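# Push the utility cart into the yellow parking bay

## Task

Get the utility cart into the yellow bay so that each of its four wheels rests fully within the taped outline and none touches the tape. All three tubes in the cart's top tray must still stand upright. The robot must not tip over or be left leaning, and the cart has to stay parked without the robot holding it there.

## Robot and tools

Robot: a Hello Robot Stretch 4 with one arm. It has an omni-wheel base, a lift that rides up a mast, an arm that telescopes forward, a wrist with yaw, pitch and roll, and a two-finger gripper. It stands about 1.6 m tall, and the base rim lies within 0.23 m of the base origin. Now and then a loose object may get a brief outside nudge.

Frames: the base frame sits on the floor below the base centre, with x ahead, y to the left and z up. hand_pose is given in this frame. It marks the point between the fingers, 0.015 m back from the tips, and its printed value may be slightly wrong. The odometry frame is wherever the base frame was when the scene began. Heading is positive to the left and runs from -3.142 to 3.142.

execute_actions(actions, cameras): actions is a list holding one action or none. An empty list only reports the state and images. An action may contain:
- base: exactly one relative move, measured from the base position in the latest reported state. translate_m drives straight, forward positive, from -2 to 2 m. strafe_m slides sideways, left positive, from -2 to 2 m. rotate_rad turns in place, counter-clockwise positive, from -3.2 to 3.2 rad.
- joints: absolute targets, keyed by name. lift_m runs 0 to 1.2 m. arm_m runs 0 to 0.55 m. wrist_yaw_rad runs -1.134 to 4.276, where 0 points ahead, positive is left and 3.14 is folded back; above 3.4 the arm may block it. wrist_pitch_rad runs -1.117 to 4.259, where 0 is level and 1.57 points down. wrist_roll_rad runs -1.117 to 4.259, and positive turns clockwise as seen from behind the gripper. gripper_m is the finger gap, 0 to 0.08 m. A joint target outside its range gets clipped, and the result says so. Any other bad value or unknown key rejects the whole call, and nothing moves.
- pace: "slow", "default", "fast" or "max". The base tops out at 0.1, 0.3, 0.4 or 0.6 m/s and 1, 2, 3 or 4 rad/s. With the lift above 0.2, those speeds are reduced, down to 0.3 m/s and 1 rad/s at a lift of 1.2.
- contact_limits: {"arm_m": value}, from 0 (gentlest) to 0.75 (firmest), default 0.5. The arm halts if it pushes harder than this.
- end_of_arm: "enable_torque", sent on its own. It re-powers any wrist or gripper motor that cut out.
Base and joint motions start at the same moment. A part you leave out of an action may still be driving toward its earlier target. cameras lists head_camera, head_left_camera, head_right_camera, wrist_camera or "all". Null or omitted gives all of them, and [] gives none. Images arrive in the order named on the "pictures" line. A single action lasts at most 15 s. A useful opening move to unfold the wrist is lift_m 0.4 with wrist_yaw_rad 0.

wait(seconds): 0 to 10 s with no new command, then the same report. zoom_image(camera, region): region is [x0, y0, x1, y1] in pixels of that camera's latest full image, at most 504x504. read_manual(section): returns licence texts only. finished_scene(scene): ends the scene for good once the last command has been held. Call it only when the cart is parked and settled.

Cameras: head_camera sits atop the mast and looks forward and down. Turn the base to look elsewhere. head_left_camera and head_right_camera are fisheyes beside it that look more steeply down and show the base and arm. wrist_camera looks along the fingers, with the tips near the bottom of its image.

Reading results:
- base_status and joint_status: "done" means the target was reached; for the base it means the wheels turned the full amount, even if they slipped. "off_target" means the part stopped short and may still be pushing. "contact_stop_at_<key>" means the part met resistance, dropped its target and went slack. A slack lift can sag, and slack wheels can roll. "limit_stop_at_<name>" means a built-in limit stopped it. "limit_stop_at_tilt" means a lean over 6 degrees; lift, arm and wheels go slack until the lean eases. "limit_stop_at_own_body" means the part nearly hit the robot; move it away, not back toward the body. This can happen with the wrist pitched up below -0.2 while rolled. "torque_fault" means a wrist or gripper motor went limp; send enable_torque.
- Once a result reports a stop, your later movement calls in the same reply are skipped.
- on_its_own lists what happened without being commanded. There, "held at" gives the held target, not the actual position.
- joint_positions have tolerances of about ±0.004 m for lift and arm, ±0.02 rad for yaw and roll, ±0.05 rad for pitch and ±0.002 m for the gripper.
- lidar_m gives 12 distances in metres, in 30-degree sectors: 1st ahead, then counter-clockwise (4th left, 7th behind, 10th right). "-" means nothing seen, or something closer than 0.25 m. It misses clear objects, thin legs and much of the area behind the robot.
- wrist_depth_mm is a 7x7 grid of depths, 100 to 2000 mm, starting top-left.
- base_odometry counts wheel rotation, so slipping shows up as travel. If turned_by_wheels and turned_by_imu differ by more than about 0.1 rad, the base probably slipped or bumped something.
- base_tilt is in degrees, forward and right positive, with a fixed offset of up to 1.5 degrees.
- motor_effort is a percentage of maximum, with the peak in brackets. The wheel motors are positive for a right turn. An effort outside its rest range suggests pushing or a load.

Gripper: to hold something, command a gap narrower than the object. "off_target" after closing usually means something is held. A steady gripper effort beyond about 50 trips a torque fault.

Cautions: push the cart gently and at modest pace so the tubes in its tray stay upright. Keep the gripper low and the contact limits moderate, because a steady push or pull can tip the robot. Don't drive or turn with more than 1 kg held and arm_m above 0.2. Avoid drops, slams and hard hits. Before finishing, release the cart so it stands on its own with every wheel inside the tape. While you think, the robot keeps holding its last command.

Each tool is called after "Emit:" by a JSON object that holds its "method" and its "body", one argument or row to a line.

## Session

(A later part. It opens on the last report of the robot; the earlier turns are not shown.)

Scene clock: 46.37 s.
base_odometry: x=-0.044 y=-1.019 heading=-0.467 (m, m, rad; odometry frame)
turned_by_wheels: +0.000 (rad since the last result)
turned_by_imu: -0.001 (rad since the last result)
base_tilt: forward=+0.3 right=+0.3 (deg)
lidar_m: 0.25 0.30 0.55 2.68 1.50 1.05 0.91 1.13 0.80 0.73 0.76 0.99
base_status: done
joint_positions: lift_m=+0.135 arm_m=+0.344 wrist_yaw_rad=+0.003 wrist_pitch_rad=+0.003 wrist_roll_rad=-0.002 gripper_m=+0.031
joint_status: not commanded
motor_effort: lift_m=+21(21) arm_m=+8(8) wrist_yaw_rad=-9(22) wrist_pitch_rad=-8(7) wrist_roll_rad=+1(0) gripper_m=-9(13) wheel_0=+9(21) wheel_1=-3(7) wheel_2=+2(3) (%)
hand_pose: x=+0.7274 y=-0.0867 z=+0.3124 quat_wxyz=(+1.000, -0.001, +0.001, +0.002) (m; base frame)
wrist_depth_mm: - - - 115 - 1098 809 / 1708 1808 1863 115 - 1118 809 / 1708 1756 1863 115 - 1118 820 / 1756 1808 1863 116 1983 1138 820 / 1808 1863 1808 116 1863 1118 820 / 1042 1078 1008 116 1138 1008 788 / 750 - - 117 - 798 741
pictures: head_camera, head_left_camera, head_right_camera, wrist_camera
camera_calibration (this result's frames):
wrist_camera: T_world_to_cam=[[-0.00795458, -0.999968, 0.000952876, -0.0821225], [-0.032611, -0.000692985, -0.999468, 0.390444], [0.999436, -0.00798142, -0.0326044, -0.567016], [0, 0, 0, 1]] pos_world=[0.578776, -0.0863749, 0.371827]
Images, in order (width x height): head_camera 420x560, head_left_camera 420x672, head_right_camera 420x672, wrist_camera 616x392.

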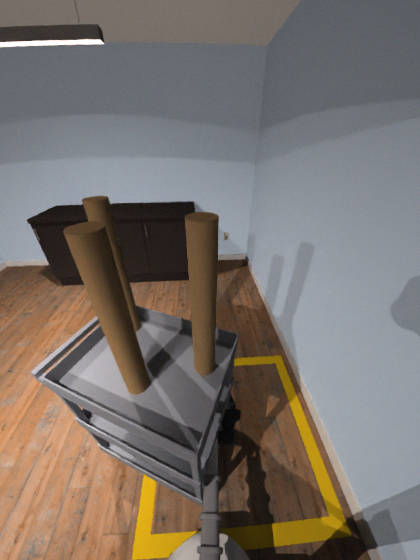

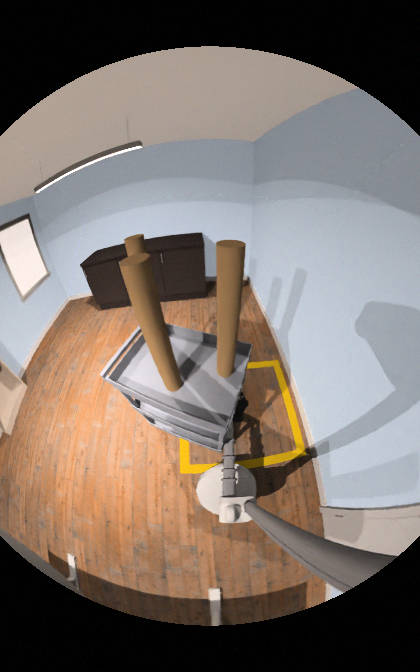

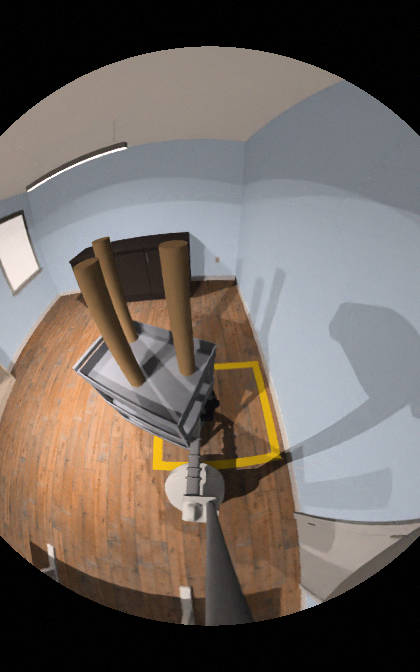

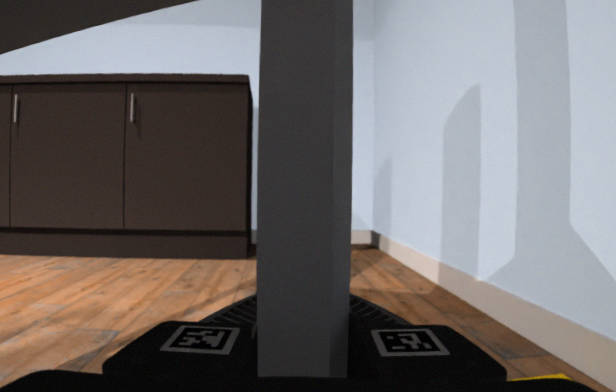

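Emit:
{"method": "execute_actions", "body": {
  "actions": [
    {"base": {"strafe_m": -0.28}, "joints": {"arm_m": 0.455}, "pace": "slow"}
  ]
}}

Scene clock: 53.67 s.
base_odometry: x=-0.170 y=-1.269 heading=-0.466 (m, m, rad; odometry frame)
turned_by_wheels: +0.001 (rad since the last result)
turned_by_imu: +0.000 (rad since the last result)
base_tilt: forward=+0.3 right=+0.2 (deg)
lidar_m: 0.39 0.42 3.08 2.96 1.46 0.99 0.98 0.74 0.50 0.45 0.48 0.59
base_status: done
joint_positions: lift_m=+0.135 arm_m=+0.454 wrist_yaw_rad=+0.003 wrist_pitch_rad=+0.003 wrist_roll_rad=-0.002 gripper_m=+0.032
joint_status: all done
motor_effort: lift_m=+21(21) arm_m=+6(15) wrist_yaw_rad=-10(30) wrist_pitch_rad=-8(8) wrist_roll_rad=+0(1) gripper_m=-14(16) wheel_0=+6(24) wheel_1=-4(6) wheel_2=+5(6) (%)
hand_pose: x=+0.8377 y=-0.0867 z=+0.3123 quat_wxyz=(+1.000, -0.001, +0.001, +0.002) (m; base frame)
wrist_depth_mm: 202 - - 105 991 603 452 / 1661 1708 - 104 1008 609 452 / 1661 1708 - 104 991 615 445 / 1661 1708 - 104 1008 615 442 / 1708 1756 1808 104 1098 615 442 / 1042 1078 1008 104 820 603 445 / 741 - - 105 - 521 445
pictures: head_camera, head_left_camera, head_right_camera, wrist_camera
camera_calibration (this result's frames):
wrist_camera: T_world_to_cam=[[-0.00765673, -0.99997, 0.000974963, -0.0814384], [-0.0328986, -0.000722561, -0.999458, 0.394215], [0.999429, -0.00768466, -0.0328921, -0.677123], [0, 0, 0, 1]] pos_world=[0.689082, -0.0863546, 0.371809]
Images, in order (width x height): head_camera 420x560, head_left_camera 420x672, head_right_camera 420x672, wrist_camera 616x392.

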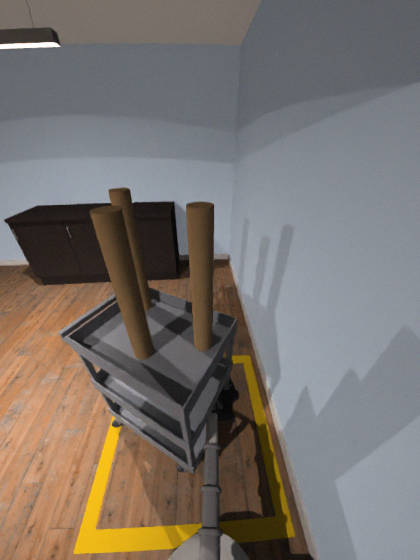

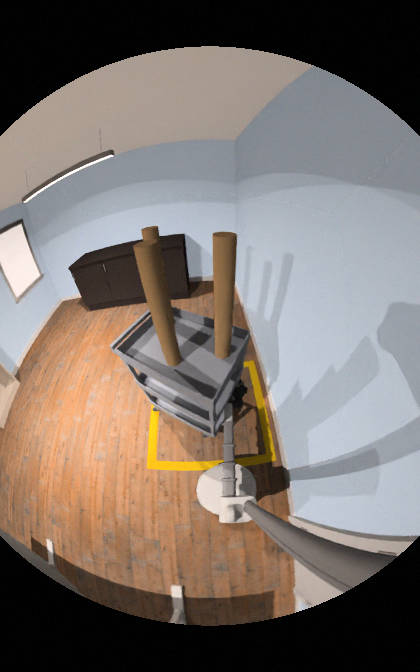

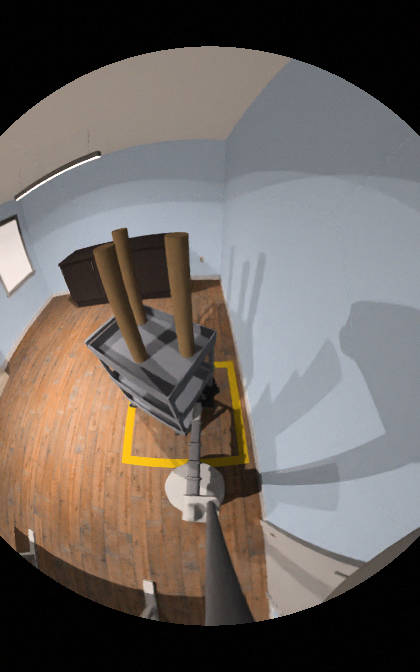

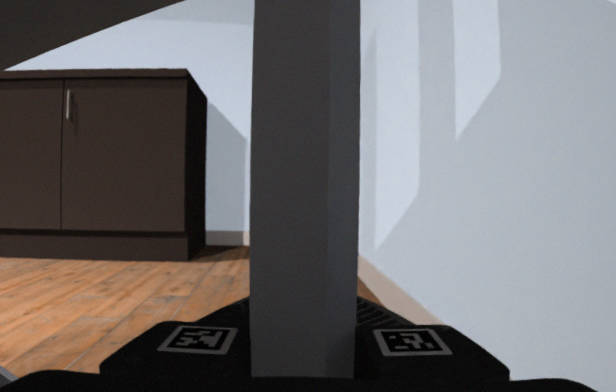

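Emit:
{"method": "zoom_image", "body": {
  "camera": "head_camera",
  "region": [40, 280, 320, 560]
}}

Emit:
{"method": "zoom_image", "body": {
  "camera": "head_camera",
  "region": [70, 380, 250, 500]
}}

Region (40, 280, 320, 560) of head_camera's 420x560 image, scaled by 1.800, with more detail than that image has.

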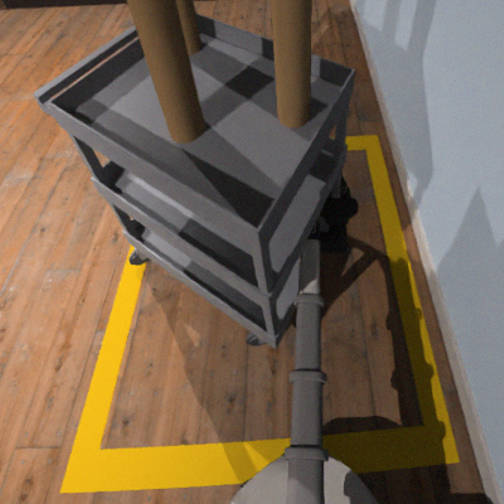

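Region (70, 380, 250, 500) of head_camera's 420x560 image, scaled by 2.800, with more detail than that image has.

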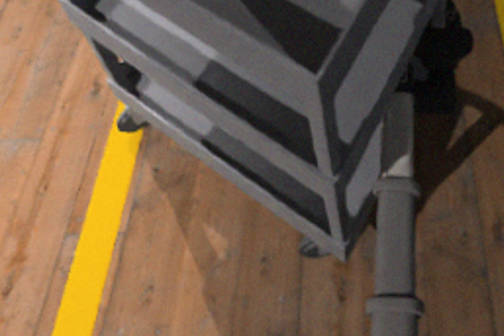

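Emit:
{"method": "zoom_image", "body": {
  "camera": "head_camera",
  "region": [60, 440, 310, 560]
}}

Region (60, 440, 310, 560) of head_camera's 420x560 image, scaled by 2.016, with more detail than that image has; it fills the top 242 rows of this view, and the rest is white.

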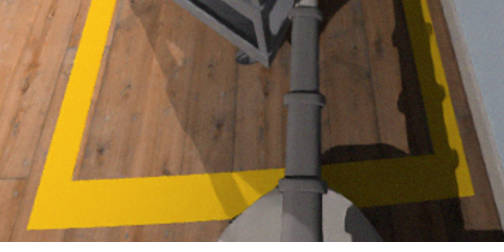

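Emit:
{"method": "zoom_image", "body": {
  "camera": "head_camera",
  "region": [190, 330, 310, 450]
}}

Region (190, 330, 310, 450) of head_camera's 420x560 image, scaled by 4.200, with more detail than that image has.

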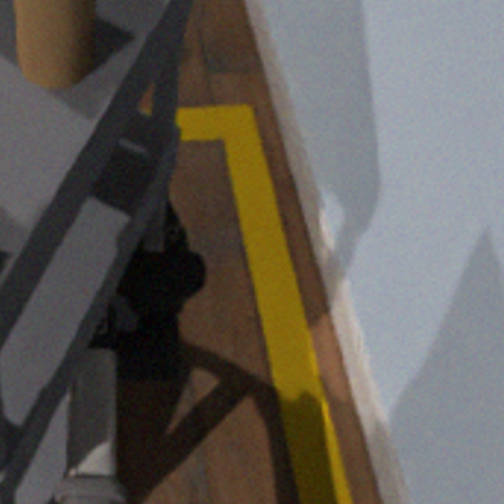

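Emit:
{"method": "execute_actions", "body": {
  "actions": [
    {"base": {"strafe_m": -0.165}, "pace": "slow"}
  ]
}}

Scene clock: 60.43 s.
base_odometry: x=-0.244 y=-1.416 heading=-0.466 (m, m, rad; odometry frame)
turned_by_wheels: +0.001 (rad since the last result)
turned_by_imu: +0.000 (rad since the last result)
base_tilt: forward=+0.3 right=+0.3 (deg)
lidar_m: 0.49 0.44 3.12 3.11 1.44 1.01 1.44 0.45 0.31 0.29 0.29 0.41
base_status: done
joint_positions: lift_m=+0.135 arm_m=+0.454 wrist_yaw_rad=+0.003 wrist_pitch_rad=+0.003 wrist_roll_rad=-0.002 gripper_m=+0.033
joint_status: not commanded
motor_effort: lift_m=+21(21) arm_m=+7(7) wrist_yaw_rad=-8(22) wrist_pitch_rad=-8(9) wrist_roll_rad=-1(1) gripper_m=-22(21) wheel_0=+7(22) wheel_1=-3(7) wheel_2=+6(8) (%)
hand_pose: x=+0.8376 y=-0.0869 z=+0.3123 quat_wxyz=(+1.000, -0.001, +0.001, +0.001) (m; base frame)
wrist_depth_mm: 201 206 - 105 521 319 - / 1708 1756 - 105 525 324 240 / 1661 1708 - 104 530 325 241 / 1708 1756 - 104 525 325 241 / 1708 1756 - 103 521 324 240 / 1042 1078 1008 103 430 317 238 / 512 - - 104 - 277 -
pictures: head_camera, head_left_camera, head_right_camera, wrist_camera
camera_calibration (this result's frames):
wrist_camera: T_world_to_cam=[[-0.00850443, -0.999963, 0.000989228, -0.0809132], [-0.0328991, -0.00070893, -0.999458, 0.394214], [0.999422, -0.00853237, -0.0328918, -0.677125], [0, 0, 0, 1]] pos_world=[0.689015, -0.0864083, 0.371809]
Images, in order (width x height): head_camera 420x560, head_left_camera 420x672, head_right_camera 420x672, wrist_camera 616x392.

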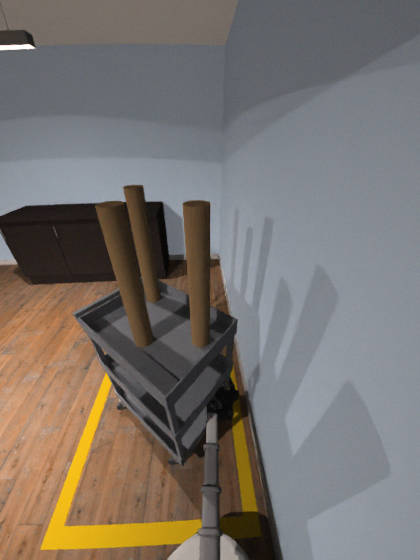

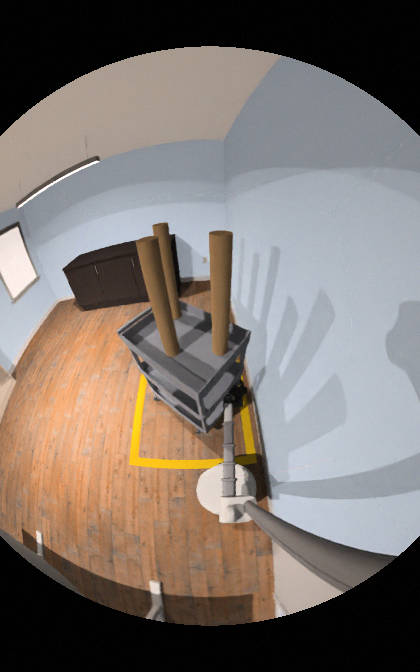

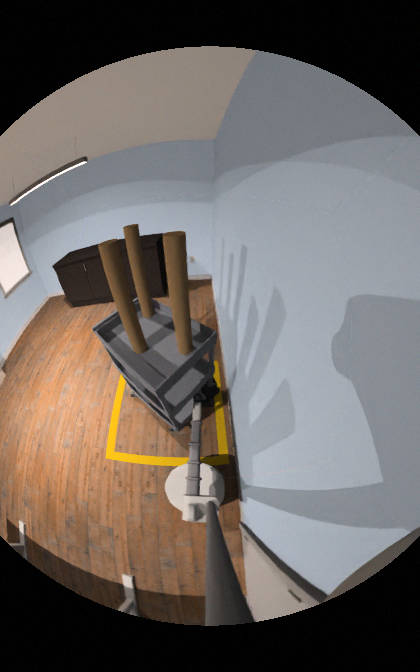

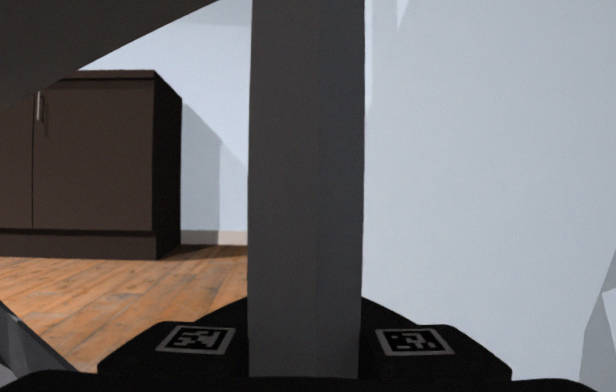

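Emit:
{"method": "zoom_image", "body": {
  "camera": "head_camera",
  "region": [30, 280, 310, 560]
}}

Emit:
{"method": "zoom_image", "body": {
  "camera": "head_camera",
  "region": [80, 350, 260, 490]
}}

Region (30, 280, 310, 560) of head_camera's 420x560 image, scaled by 1.800, with more detail than that image has.

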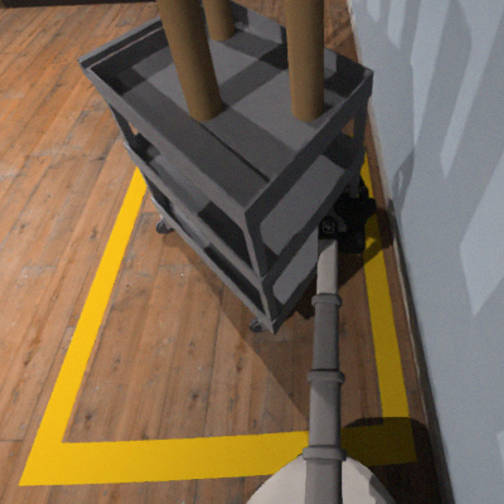

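Region (80, 350, 260, 490) of head_camera's 420x560 image, scaled by 2.800, with more detail than that image has.

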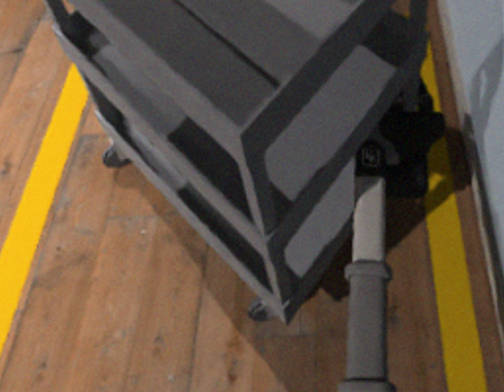

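Emit:
{"method": "execute_actions", "body": {
  "actions": [
    {"base": {"strafe_m": 0.05}, "pace": "slow"}
  ],
  "cameras": []
}}

Emit:
{"method": "execute_actions", "body": {
  "actions": [
    {"joints": {"gripper_m": 0.08}}
  ],
  "cameras": ["head_camera", "wrist_camera"]
}}

Scene clock: 65.80 s.
base_odometry: x=-0.221 y=-1.372 heading=-0.466 (m, m, rad; odometry frame)
turned_by_wheels: -0.001 (rad since the last result)
turned_by_imu: -0.003 (rad since the last result)
base_tilt: forward=+0.4 right=+0.2 (deg)
lidar_m: 0.44 0.41 3.13 3.06 1.44 1.01 1.26 0.54 0.37 0.34 0.31 0.44
base_status: done
joint_positions: lift_m=+0.135 arm_m=+0.454 wrist_yaw_rad=+0.000 wrist_pitch_rad=+0.003 wrist_roll_rad=-0.002 gripper_m=+0.033
joint_status: not commanded
motor_effort: lift_m=+21(21) arm_m=+7(6) wrist_yaw_rad=-1(21) wrist_pitch_rad=-8(8) wrist_roll_rad=+0(1) gripper_m=-20(22) wheel_0=-9(21) wheel_1=+3(6) wheel_2=-1(2) (%)
hand_pose: x=+0.8374 y=-0.0874 z=+0.3123 quat_wxyz=(+1.000, -0.001, +0.001, +0.000) (m; base frame)
wrist_depth_mm: 202 - - 105 640 397 294 / 1661 1708 - 105 654 402 297 / 1661 1756 - 102 654 402 300 / 1661 1756 - 103 647 402 298 / 1756 1756 - 103 647 399 298 / 1042 1078 1008 103 530 392 294 / 750 - - 103 - 343 -
pictures: none
No camera images: the call's "cameras" was empty. Leave "cameras" out to get every camera's image.

Scene clock: 66.93 s.
base_odometry: x=-0.221 y=-1.372 heading=-0.466 (m, m, rad; odometry frame)
turned_by_wheels: +0.000 (rad since the last result)
turned_by_imu: +0.000 (rad since the last result)
base_tilt: forward=+0.2 right=+0.3 (deg)
lidar_m: 0.45 0.41 3.11 3.06 1.41 1.01 1.23 0.56 0.39 0.34 0.32 0.48
base_status: not commanded
joint_positions: lift_m=+0.135 arm_m=+0.454 wrist_yaw_rad=+0.000 wrist_pitch_rad=+0.003 wrist_roll_rad=-0.002 gripper_m=+0.080
joint_status: all done
motor_effort: lift_m=+22(21) arm_m=+7(6) wrist_yaw_rad=+1(2) wrist_pitch_rad=-8(8) wrist_roll_rad=+2(1) gripper_m=+4(19) wheel_0=-4(9) wheel_1=+3(3) wheel_2=-2(1) (%)
hand_pose: x=+0.8374 y=-0.0875 z=+0.3123 quat_wxyz=(+1.000, -0.001, +0.001, +0.000) (m; base frame)
wrist_depth_mm: 202 207 - 104 597 399 298 / 1661 1661 - 104 597 404 301 / 1661 1708 - 104 661 407 303 / 1708 1708 - 105 654 407 303 / 1708 1756 - 105 654 402 301 / 1078 1060 931 105 164 353 298 / - - 699 105 141 - -
pictures: head_camera, wrist_camera
camera_calibration (this result's frames):
wrist_camera: T_world_to_cam=[[-0.0114273, -0.999934, 0.0011431, -0.0791352], [-0.032901, -0.000766561, -0.999458, 0.394202], [0.999393, -0.0114588, -0.0328901, -0.677121], [0, 0, 0, 1]] pos_world=[0.688775, -0.0865867, 0.371808]
Images, in order (width x height): head_camera 420x560, wrist_camera 616x392.

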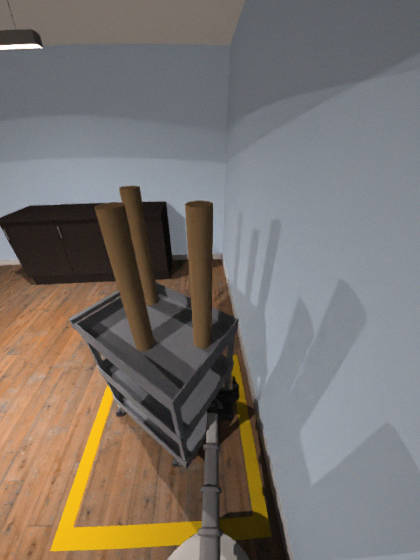

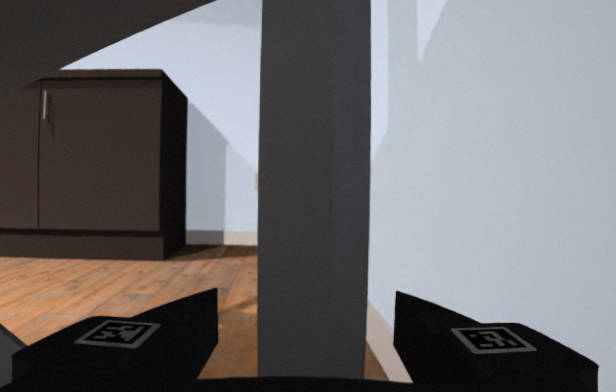

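Emit:
{"method": "zoom_image", "body": {
  "camera": "head_camera",
  "region": [50, 290, 290, 530]
}}

Region (50, 290, 290, 530) of head_camera's 420x560 image, scaled by 2.100, with more detail than that image has.

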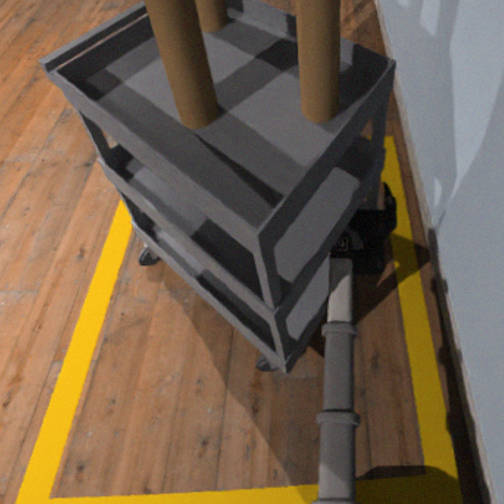

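Emit:
{"method": "execute_actions", "body": {
  "actions": [
    {"base": {"translate_m": -0.24}, "joints": {"arm_m": 0.25}, "pace": "fast"}
  ],
  "cameras": ["head_camera", "wrist_camera"]
}}

Scene clock: 69.43 s.
base_odometry: x=-0.436 y=-1.264 heading=-0.466 (m, m, rad; odometry frame)
turned_by_wheels: +0.000 (rad since the last result)
turned_by_imu: -0.001 (rad since the last result)
base_tilt: forward=+0.3 right=+0.2 (deg)
lidar_m: 0.68 0.71 3.25 3.06 1.05 0.78 1.19 0.59 0.36 0.34 0.36 0.50
base_status: done
joint_positions: lift_m=+0.135 arm_m=+0.252 wrist_yaw_rad=+0.000 wrist_pitch_rad=+0.003 wrist_roll_rad=-0.002 gripper_m=+0.080
joint_status: all done
motor_effort: lift_m=+21(21) arm_m=-9(9) wrist_yaw_rad=+1(2) wrist_pitch_rad=-8(8) wrist_roll_rad=+3(2) gripper_m=+3(4) wheel_0=-3(9) wheel_1=-2(10) wheel_2=+1(14) (%)
hand_pose: x=+0.6351 y=-0.0875 z=+0.3124 quat_wxyz=(+1.000, -0.001, +0.001, +0.000) (m; base frame)
wrist_depth_mm: 241 287 368 1708 842 466 345 / 296 309 387 512 842 469 349 / 676 691 - 1499 842 473 351 / - - - 1863 854 477 353 / 820 866 - 1576 842 473 349 / 640 634 603 554 691 415 345 / - - 379 715 715 - -
pictures: head_camera, wrist_camera
camera_calibration (this result's frames):
wrist_camera: T_world_to_cam=[[-0.0114635, -0.999934, 0.0011407, -0.0814313], [-0.0326738, -0.000765584, -0.999466, 0.387451], [0.9994, -0.0114947, -0.0326629, -0.474977], [0, 0, 0, 1]] pos_world=[0.486418, -0.086589, 0.371823]
Images, in order (width x height): head_camera 420x560, wrist_camera 616x392.

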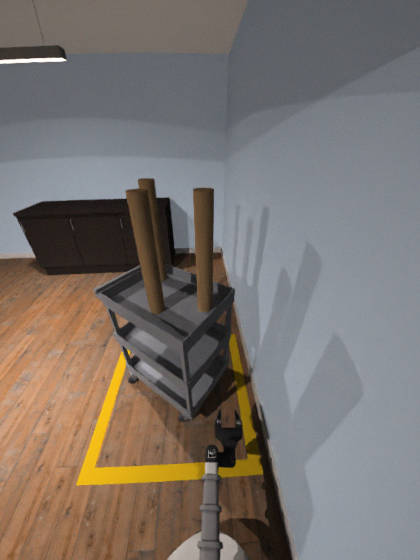

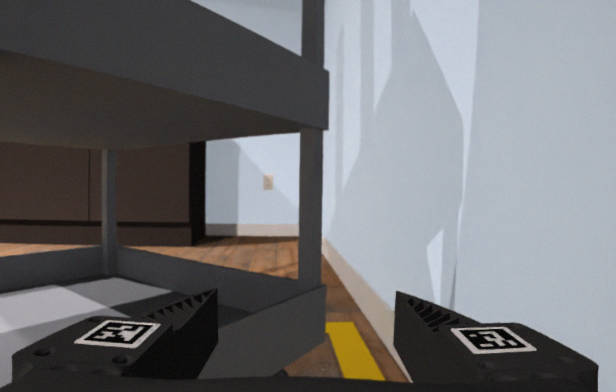

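Emit:
{"method": "zoom_image", "body": {
  "camera": "head_camera",
  "region": [70, 270, 290, 500]
}}

Region (70, 270, 290, 500) of head_camera's 420x560 image, scaled by 2.191, with more detail than that image has; it fills the left 482 columns of this view, and the rest is white.

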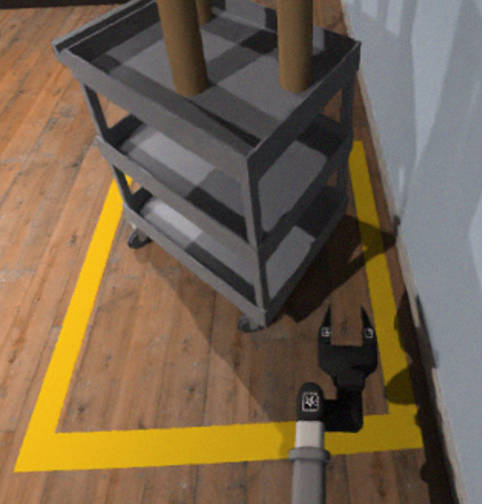

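Emit:
{"method": "execute_actions", "body": {
  "actions": [
    {"base": {"strafe_m": 0.203}, "pace": "fast"}
  ],
  "cameras": ["head_camera", "wrist_camera"]
}}

Scene clock: 71.37 s.
base_odometry: x=-0.344 y=-1.083 heading=-0.466 (m, m, rad; odometry frame)
turned_by_wheels: +0.000 (rad since the last result)
turned_by_imu: -0.002 (rad since the last result)
base_tilt: forward=+0.3 right=+0.2 (deg)
lidar_m: 0.65 0.89 3.02 2.85 1.10 0.73 0.72 0.89 0.60 0.54 0.58 0.74
base_status: done
joint_positions: lift_m=+0.135 arm_m=+0.252 wrist_yaw_rad=+0.000 wrist_pitch_rad=+0.003 wrist_roll_rad=-0.002 gripper_m=+0.080
joint_status: not commanded
motor_effort: lift_m=+22(21) arm_m=-8(9) wrist_yaw_rad=+0(1) wrist_pitch_rad=-8(7) wrist_roll_rad=-1(1) gripper_m=+4(3) wheel_0=-1(12) wheel_1=-1(15) wheel_2=+0(0) (%)
hand_pose: x=+0.6351 y=-0.0874 z=+0.3124 quat_wxyz=(+1.000, -0.001, +0.001, +0.000) (m; base frame)
wrist_depth_mm: 306 243 205 202 312 768 609 / 329 303 276 250 343 741 597 / - 683 554 459 1229 778 603 / - - 866 - 1499 788 603 / 1921 - 854 699 1430 778 597 / 603 627 196 564 564 723 580 / - - 195 424 306 - -
pictures: head_camera, wrist_camera
camera_calibration (this result's frames):
wrist_camera: T_world_to_cam=[[-0.0112506, -0.999936, 0.00114022, -0.0815212], [-0.0326738, -0.00077206, -0.999466, 0.387451], [0.999403, -0.0112818, -0.032663, -0.474977], [0, 0, 0, 1]] pos_world=[0.486435, -0.0865754, 0.371823]
Images, in order (width x height): head_camera 420x560, wrist_camera 616x392.

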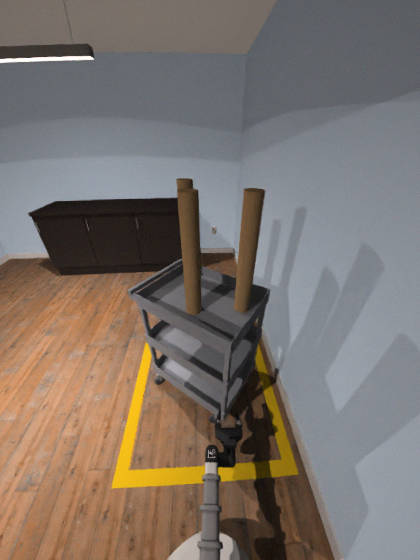

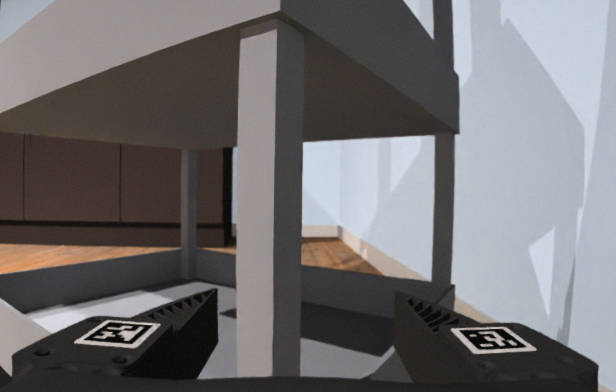

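Emit:
{"method": "execute_actions", "body": {
  "actions": [
    {"base": {"strafe_m": 0.019}, "joints": {"arm_m": 0.33}}
  ],
  "cameras": ["head_camera", "wrist_camera"]
}}

Scene clock: 72.83 s.
base_odometry: x=-0.336 y=-1.066 heading=-0.466 (m, m, rad; odometry frame)
turned_by_wheels: +0.000 (rad since the last result)
turned_by_imu: -0.001 (rad since the last result)
base_tilt: forward=+0.4 right=+0.2 (deg)
lidar_m: 0.64 0.85 3.02 2.84 1.07 0.73 0.71 0.92 0.60 0.58 0.60 0.79
base_status: done
joint_positions: lift_m=+0.135 arm_m=+0.328 wrist_yaw_rad=+0.000 wrist_pitch_rad=+0.003 wrist_roll_rad=-0.002 gripper_m=+0.080
joint_status: all done
motor_effort: lift_m=+21(21) arm_m=+9(9) wrist_yaw_rad=+0(1) wrist_pitch_rad=-8(7) wrist_roll_rad=+0(0) gripper_m=+3(3) wheel_0=-2(12) wheel_1=+2(11) wheel_2=+0(5) (%)
hand_pose: x=+0.7121 y=-0.0874 z=+0.3124 quat_wxyz=(+1.000, -0.001, +0.001, +0.000) (m; base frame)
wrist_depth_mm: 202 204 195 113 202 392 627 / 297 303 307 113 300 384 615 / 1983 699 691 113 1255 715 621 / 1983 - - 114 1537 750 621 / 1863 - 798 114 1499 750 615 / 559 627 554 114 559 508 597 / - - 279 114 421 - -
pictures: head_camera, wrist_camera
camera_calibration (this result's frames):
wrist_camera: T_world_to_cam=[[-0.0109971, -0.999939, 0.00113992, -0.0807818], [-0.0326406, -0.00078041, -0.999467, 0.389949], [0.999407, -0.0110285, -0.0326301, -0.551898], [0, 0, 0, 1]] pos_world=[0.56341, -0.0865592, 0.371825]
Images, in order (width x height): head_camera 420x560, wrist_camera 616x392.

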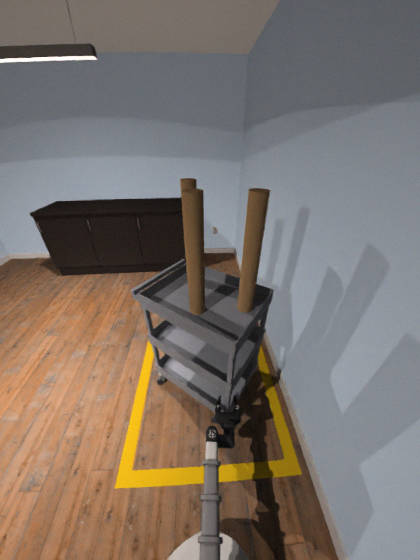

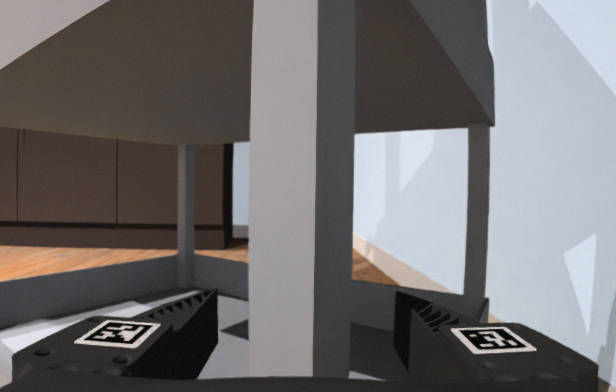

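Emit:
{"method": "execute_actions", "body": {
  "actions": [
    {"joints": {"gripper_m": 0.028}}
  ],
  "cameras": ["wrist_camera"]
}}

Scene clock: 74.20 s.
base_odometry: x=-0.336 y=-1.066 heading=-0.466 (m, m, rad; odometry frame)
turned_by_wheels: +0.000 (rad since the last result)
turned_by_imu: -0.001 (rad since the last result)
base_tilt: forward=+0.3 right=+0.2 (deg)
lidar_m: 0.66 0.86 3.02 2.87 1.08 0.73 0.71 0.92 0.62 0.55 0.60 0.77
base_status: not commanded
joint_positions: lift_m=+0.135 arm_m=+0.328 wrist_yaw_rad=+0.001 wrist_pitch_rad=+0.003 wrist_roll_rad=-0.002 gripper_m=+0.033
joint_status: gripper_m off_target (ended at +0.033, target +0.028)
motor_effort: lift_m=+21(21) arm_m=+9(9) wrist_yaw_rad=-3(4) wrist_pitch_rad=-8(7) wrist_roll_rad=-2(2) gripper_m=-30(31) wheel_0=-2(2) wheel_1=+2(2) wheel_2=+0(0) (%)
hand_pose: x=+0.7121 y=-0.0872 z=+0.3124 quat_wxyz=(+1.000, -0.001, +0.001, +0.001) (m; base frame)
wrist_depth_mm: 202 204 195 112 193 382 621 / 296 303 306 112 297 375 615 / 1983 691 691 113 1160 715 621 / 1983 - - 114 1537 759 621 / 1921 - 788 114 1537 759 621 / 559 634 597 115 530 517 609 / 442 - - 116 - 707 597
pictures: wrist_camera
camera_calibration (this result's frames):
wrist_camera: T_world_to_cam=[[-0.00994733, -0.99995, 0.000493451, -0.0811038], [-0.0326405, -0.000168511, -0.999467, 0.390006], [0.999418, -0.00995814, -0.0326372, -0.551899], [0, 0, 0, 1]] pos_world=[0.563501, -0.08653, 0.371826]
Images, in order (width x height): wrist_camera 616x392.

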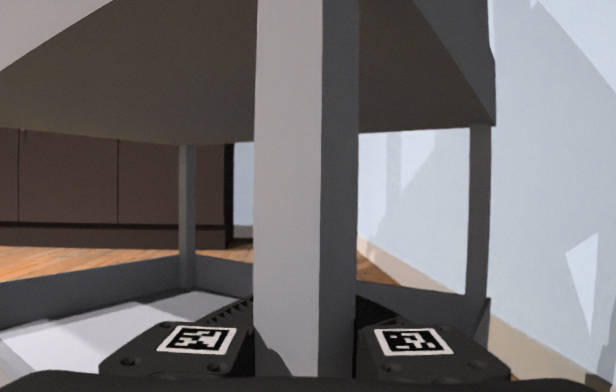

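Emit:
{"method": "execute_actions", "body": {
  "actions": [
    {"base": {"translate_m": -0.13}, "pace": "slow"}
  ]
}}

Scene clock: 77.20 s.
base_odometry: x=-0.452 y=-1.007 heading=-0.467 (m, m, rad; odometry frame)
turned_by_wheels: -0.001 (rad since the last result)
turned_by_imu: -0.003 (rad since the last result)
base_tilt: forward=+0.4 right=+0.2 (deg)
lidar_m: 0.68 1.03 2.98 2.86 0.89 0.60 0.57 0.90 0.64 0.57 0.59 0.81
base_status: done
joint_positions: lift_m=+0.135 arm_m=+0.329 wrist_yaw_rad=-0.005 wrist_pitch_rad=+0.003 wrist_roll_rad=-0.002 gripper_m=+0.033
joint_status: not commanded
motor_effort: lift_m=+21(21) arm_m=+4(9) wrist_yaw_rad=+13(17) wrist_pitch_rad=-9(9) wrist_roll_rad=+0(1) gripper_m=-33(33) wheel_0=-11(12) wheel_1=-8(9) wheel_2=+4(14) (%)
hand_pose: x=+0.7124 y=-0.0884 z=+0.3122 quat_wxyz=(+1.000, -0.001, +0.002, -0.002) (m; base frame)
wrist_depth_mm: 301 209 204 116 193 219 407 / 336 303 307 116 297 290 477 / 544 - 699 117 1160 759 504 / - - - 118 1366 854 504 / 1661 - 820 118 1366 854 504 / 554 621 597 118 544 508 564 / 351 - - 118 - 466 569
pictures: head_camera, head_left_camera, head_right_camera, wrist_camera
camera_calibration (this result's frames):
wrist_camera: T_world_to_cam=[[-0.0157084, -0.999876, 0.000821758, -0.0783175], [-0.0333759, -0.000297053, -0.999443, 0.390363], [0.999319, -0.0157271, -0.0333671, -0.552394], [0, 0, 0, 1]] pos_world=[0.563816, -0.0868794, 0.371778]
Images, in order (width x height): head_camera 420x560, head_left_camera 420x672, head_right_camera 420x672, wrist_camera 616x392.

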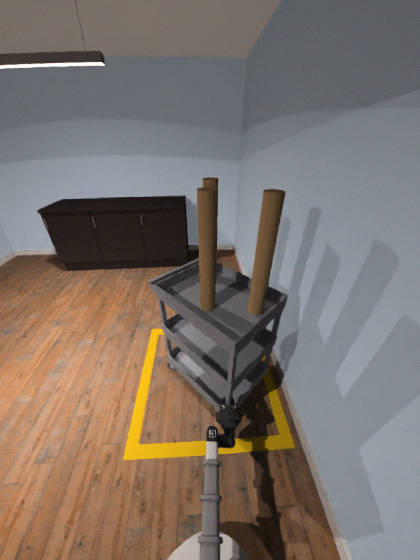

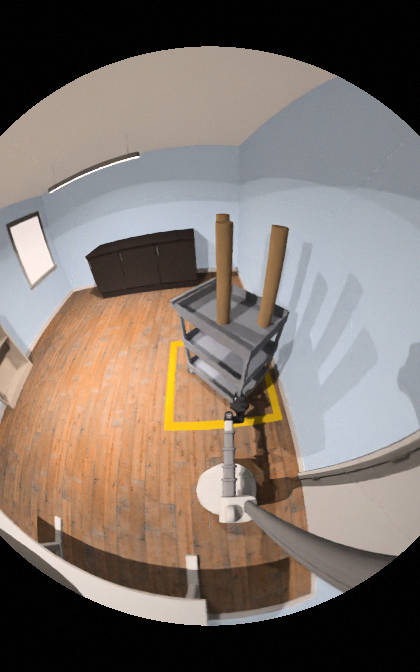

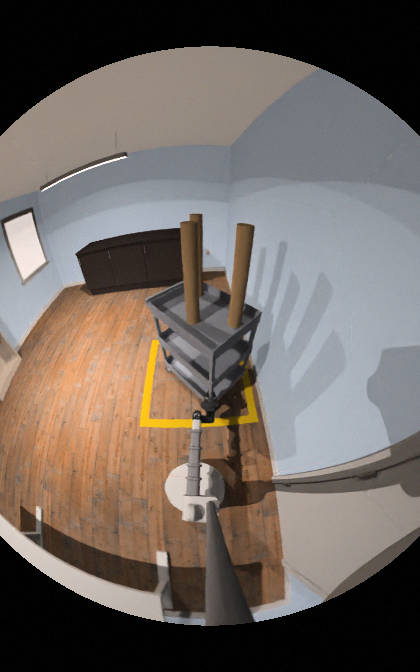

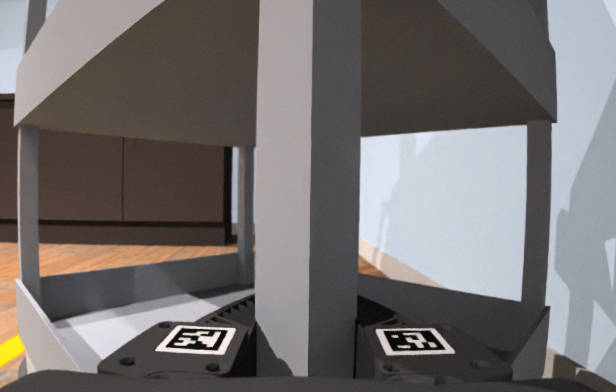

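Emit:
{"method": "zoom_image", "body": {
  "camera": "head_camera",
  "region": [110, 250, 320, 470]
}}

Region (110, 250, 320, 470) of head_camera's 420x560 image, scaled by 2.291, with more detail than that image has; it fills the left 481 columns of this view, and the rest is white.

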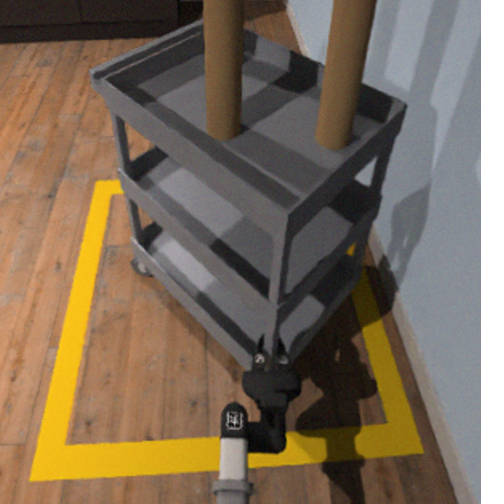

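Emit:
{"method": "zoom_image", "body": {
  "camera": "head_camera",
  "region": [220, 330, 310, 440]
}}

Region (220, 330, 310, 440) of head_camera's 420x560 image, scaled by 4.582, with more detail than that image has; it fills the left 412 columns of this view, and the rest is white.

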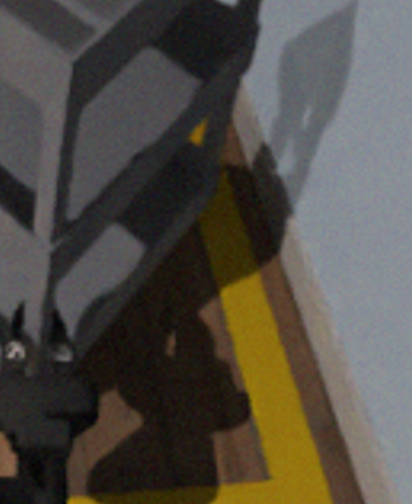

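Emit:
{"method": "execute_actions", "body": {
  "actions": [
    {"base": {"strafe_m": 0.16}, "pace": "slow"}
  ]
}}

Scene clock: 83.10 s.
base_odometry: x=-0.380 y=-0.865 heading=-0.469 (m, m, rad; odometry frame)
turned_by_wheels: -0.001 (rad since the last result)
turned_by_imu: -0.006 (rad since the last result)
base_tilt: forward=+0.3 right=+0.2 (deg)
lidar_m: 0.66 2.75 2.86 2.70 0.89 0.59 0.56 1.25 0.81 0.71 0.77 0.75
base_status: done
joint_positions: lift_m=+0.135 arm_m=+0.329 wrist_yaw_rad=-0.009 wrist_pitch_rad=+0.002 wrist_roll_rad=-0.002 gripper_m=+0.033
joint_status: not commanded
on_its_own: wrist_yaw_rad is at rest, and its effort (+25) is outside its rest range (-13 to +13)
motor_effort: lift_m=+21(21) arm_m=+4(4) wrist_yaw_rad=+25(42) wrist_pitch_rad=-6(9) wrist_roll_rad=-2(2) gripper_m=-33(32) wheel_0=-10(16) wheel_1=+3(5) wheel_2=-7(8) (%)
hand_pose: x=+0.7121 y=-0.0892 z=+0.3124 quat_wxyz=(+1.000, -0.001, +0.001, -0.004) (m; base frame)
wrist_depth_mm: - 317 203 115 193 196 - / - 370 309 116 297 290 279 / - - 699 116 661 991 788 / - - - 116 1808 1118 820 / 1921 1983 - 116 1576 1118 809 / 1042 627 591 116 597 535 603 / 750 - - 116 - 473 433
pictures: head_camera, head_left_camera, head_right_camera, wrist_camera
camera_calibration (this result's frames):
wrist_camera: T_world_to_cam=[[-0.0197116, -0.999805, 0.000915846, -0.0763448], [-0.0324076, -0.000276612, -0.999475, 0.38988], [0.99928, -0.0197309, -0.0323959, -0.552681], [0, 0, 0, 1]] pos_world=[0.563413, -0.087127, 0.37184]
Images, in order (width x height): head_camera 420x560, head_left_camera 420x672, head_right_camera 420x672, wrist_camera 616x392.

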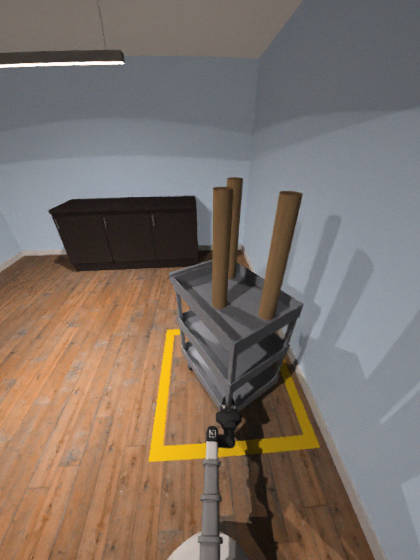

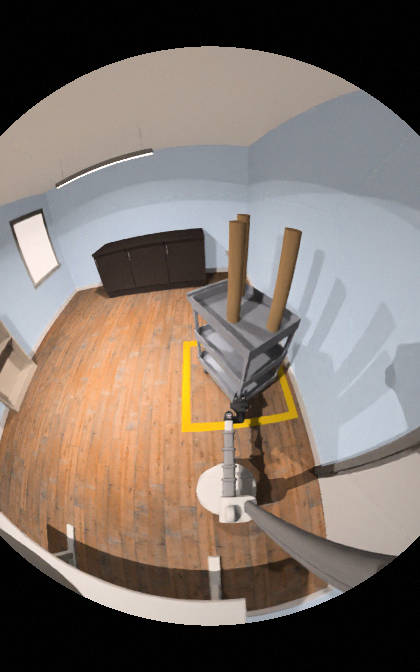

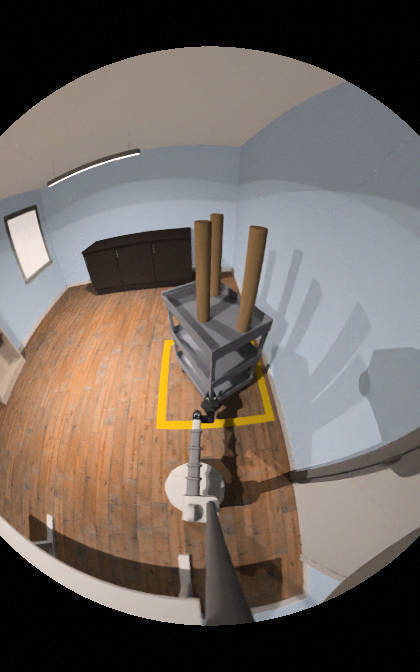

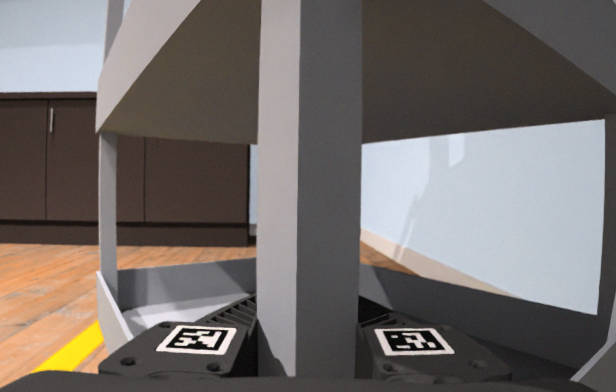

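Emit:
{"method": "zoom_image", "body": {
  "camera": "head_camera",
  "region": [130, 250, 340, 470]
}}

Region (130, 250, 340, 470) of head_camera's 420x560 image, scaled by 2.291, with more detail than that image has; it fills the left 481 columns of this view, and the rest is white.

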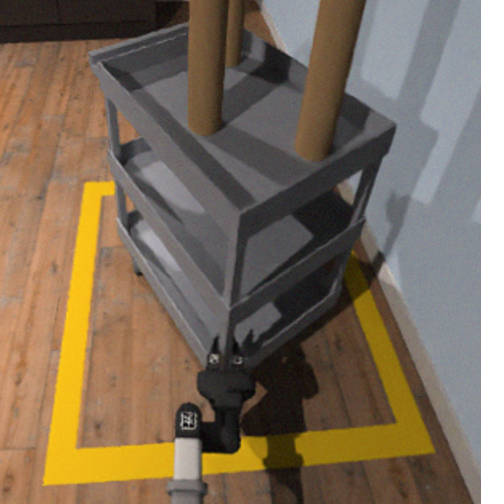

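Emit:
{"method": "execute_actions", "body": {
  "actions": [
    {"joints": {"gripper_m": 0.08}}
  ],
  "cameras": ["wrist_camera"]
}}

Scene clock: 84.83 s.
base_odometry: x=-0.380 y=-0.865 heading=-0.468 (m, m, rad; odometry frame)
turned_by_wheels: +0.001 (rad since the last result)
turned_by_imu: +0.000 (rad since the last result)
base_tilt: forward=+0.3 right=+0.1 (deg)
lidar_m: 0.66 2.78 2.85 2.70 0.89 0.61 0.56 1.23 0.79 0.71 0.78 0.75
base_status: not commanded
joint_positions: lift_m=+0.135 arm_m=+0.329 wrist_yaw_rad=+0.000 wrist_pitch_rad=+0.002 wrist_roll_rad=-0.003 gripper_m=+0.080
joint_status: all done
motor_effort: lift_m=+21(21) arm_m=+4(4) wrist_yaw_rad=+1(25) wrist_pitch_rad=-7(7) wrist_roll_rad=+1(1) gripper_m=+2(32) wheel_0=-6(10) wheel_1=+3(3) wheel_2=-3(7) (%)
hand_pose: x=+0.7128 y=-0.0875 z=+0.3124 quat_wxyz=(+1.000, -0.001, +0.001, +0.000) (m; base frame)
wrist_depth_mm: - 355 204 112 190 196 - / - 394 307 112 271 289 278 / - 597 699 112 530 1025 809 / - - - 112 1708 1160 831 / 1863 1708 - 112 1537 1138 820 / 1078 512 609 112 163 508 750 / - - 418 113 141 - -
pictures: wrist_camera
camera_calibration (this result's frames):
wrist_camera: T_world_to_cam=[[-0.0115078, -0.999933, 0.0012481, -0.0805518], [-0.0324185, -0.000874437, -0.999474, 0.389856], [0.999408, -0.0115423, -0.0324063, -0.552742], [0, 0, 0, 1]] pos_world=[0.564127, -0.0865853, 0.371839]
Images, in order (width x height): wrist_camera 616x392.

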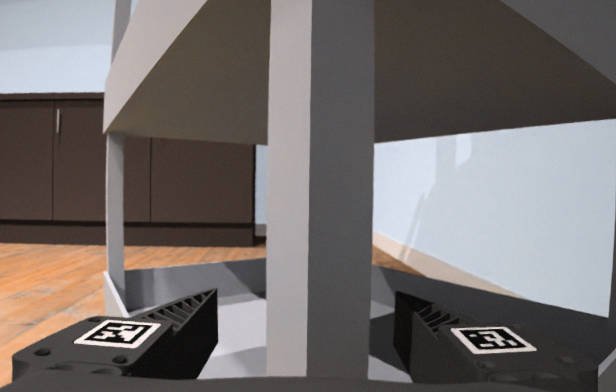

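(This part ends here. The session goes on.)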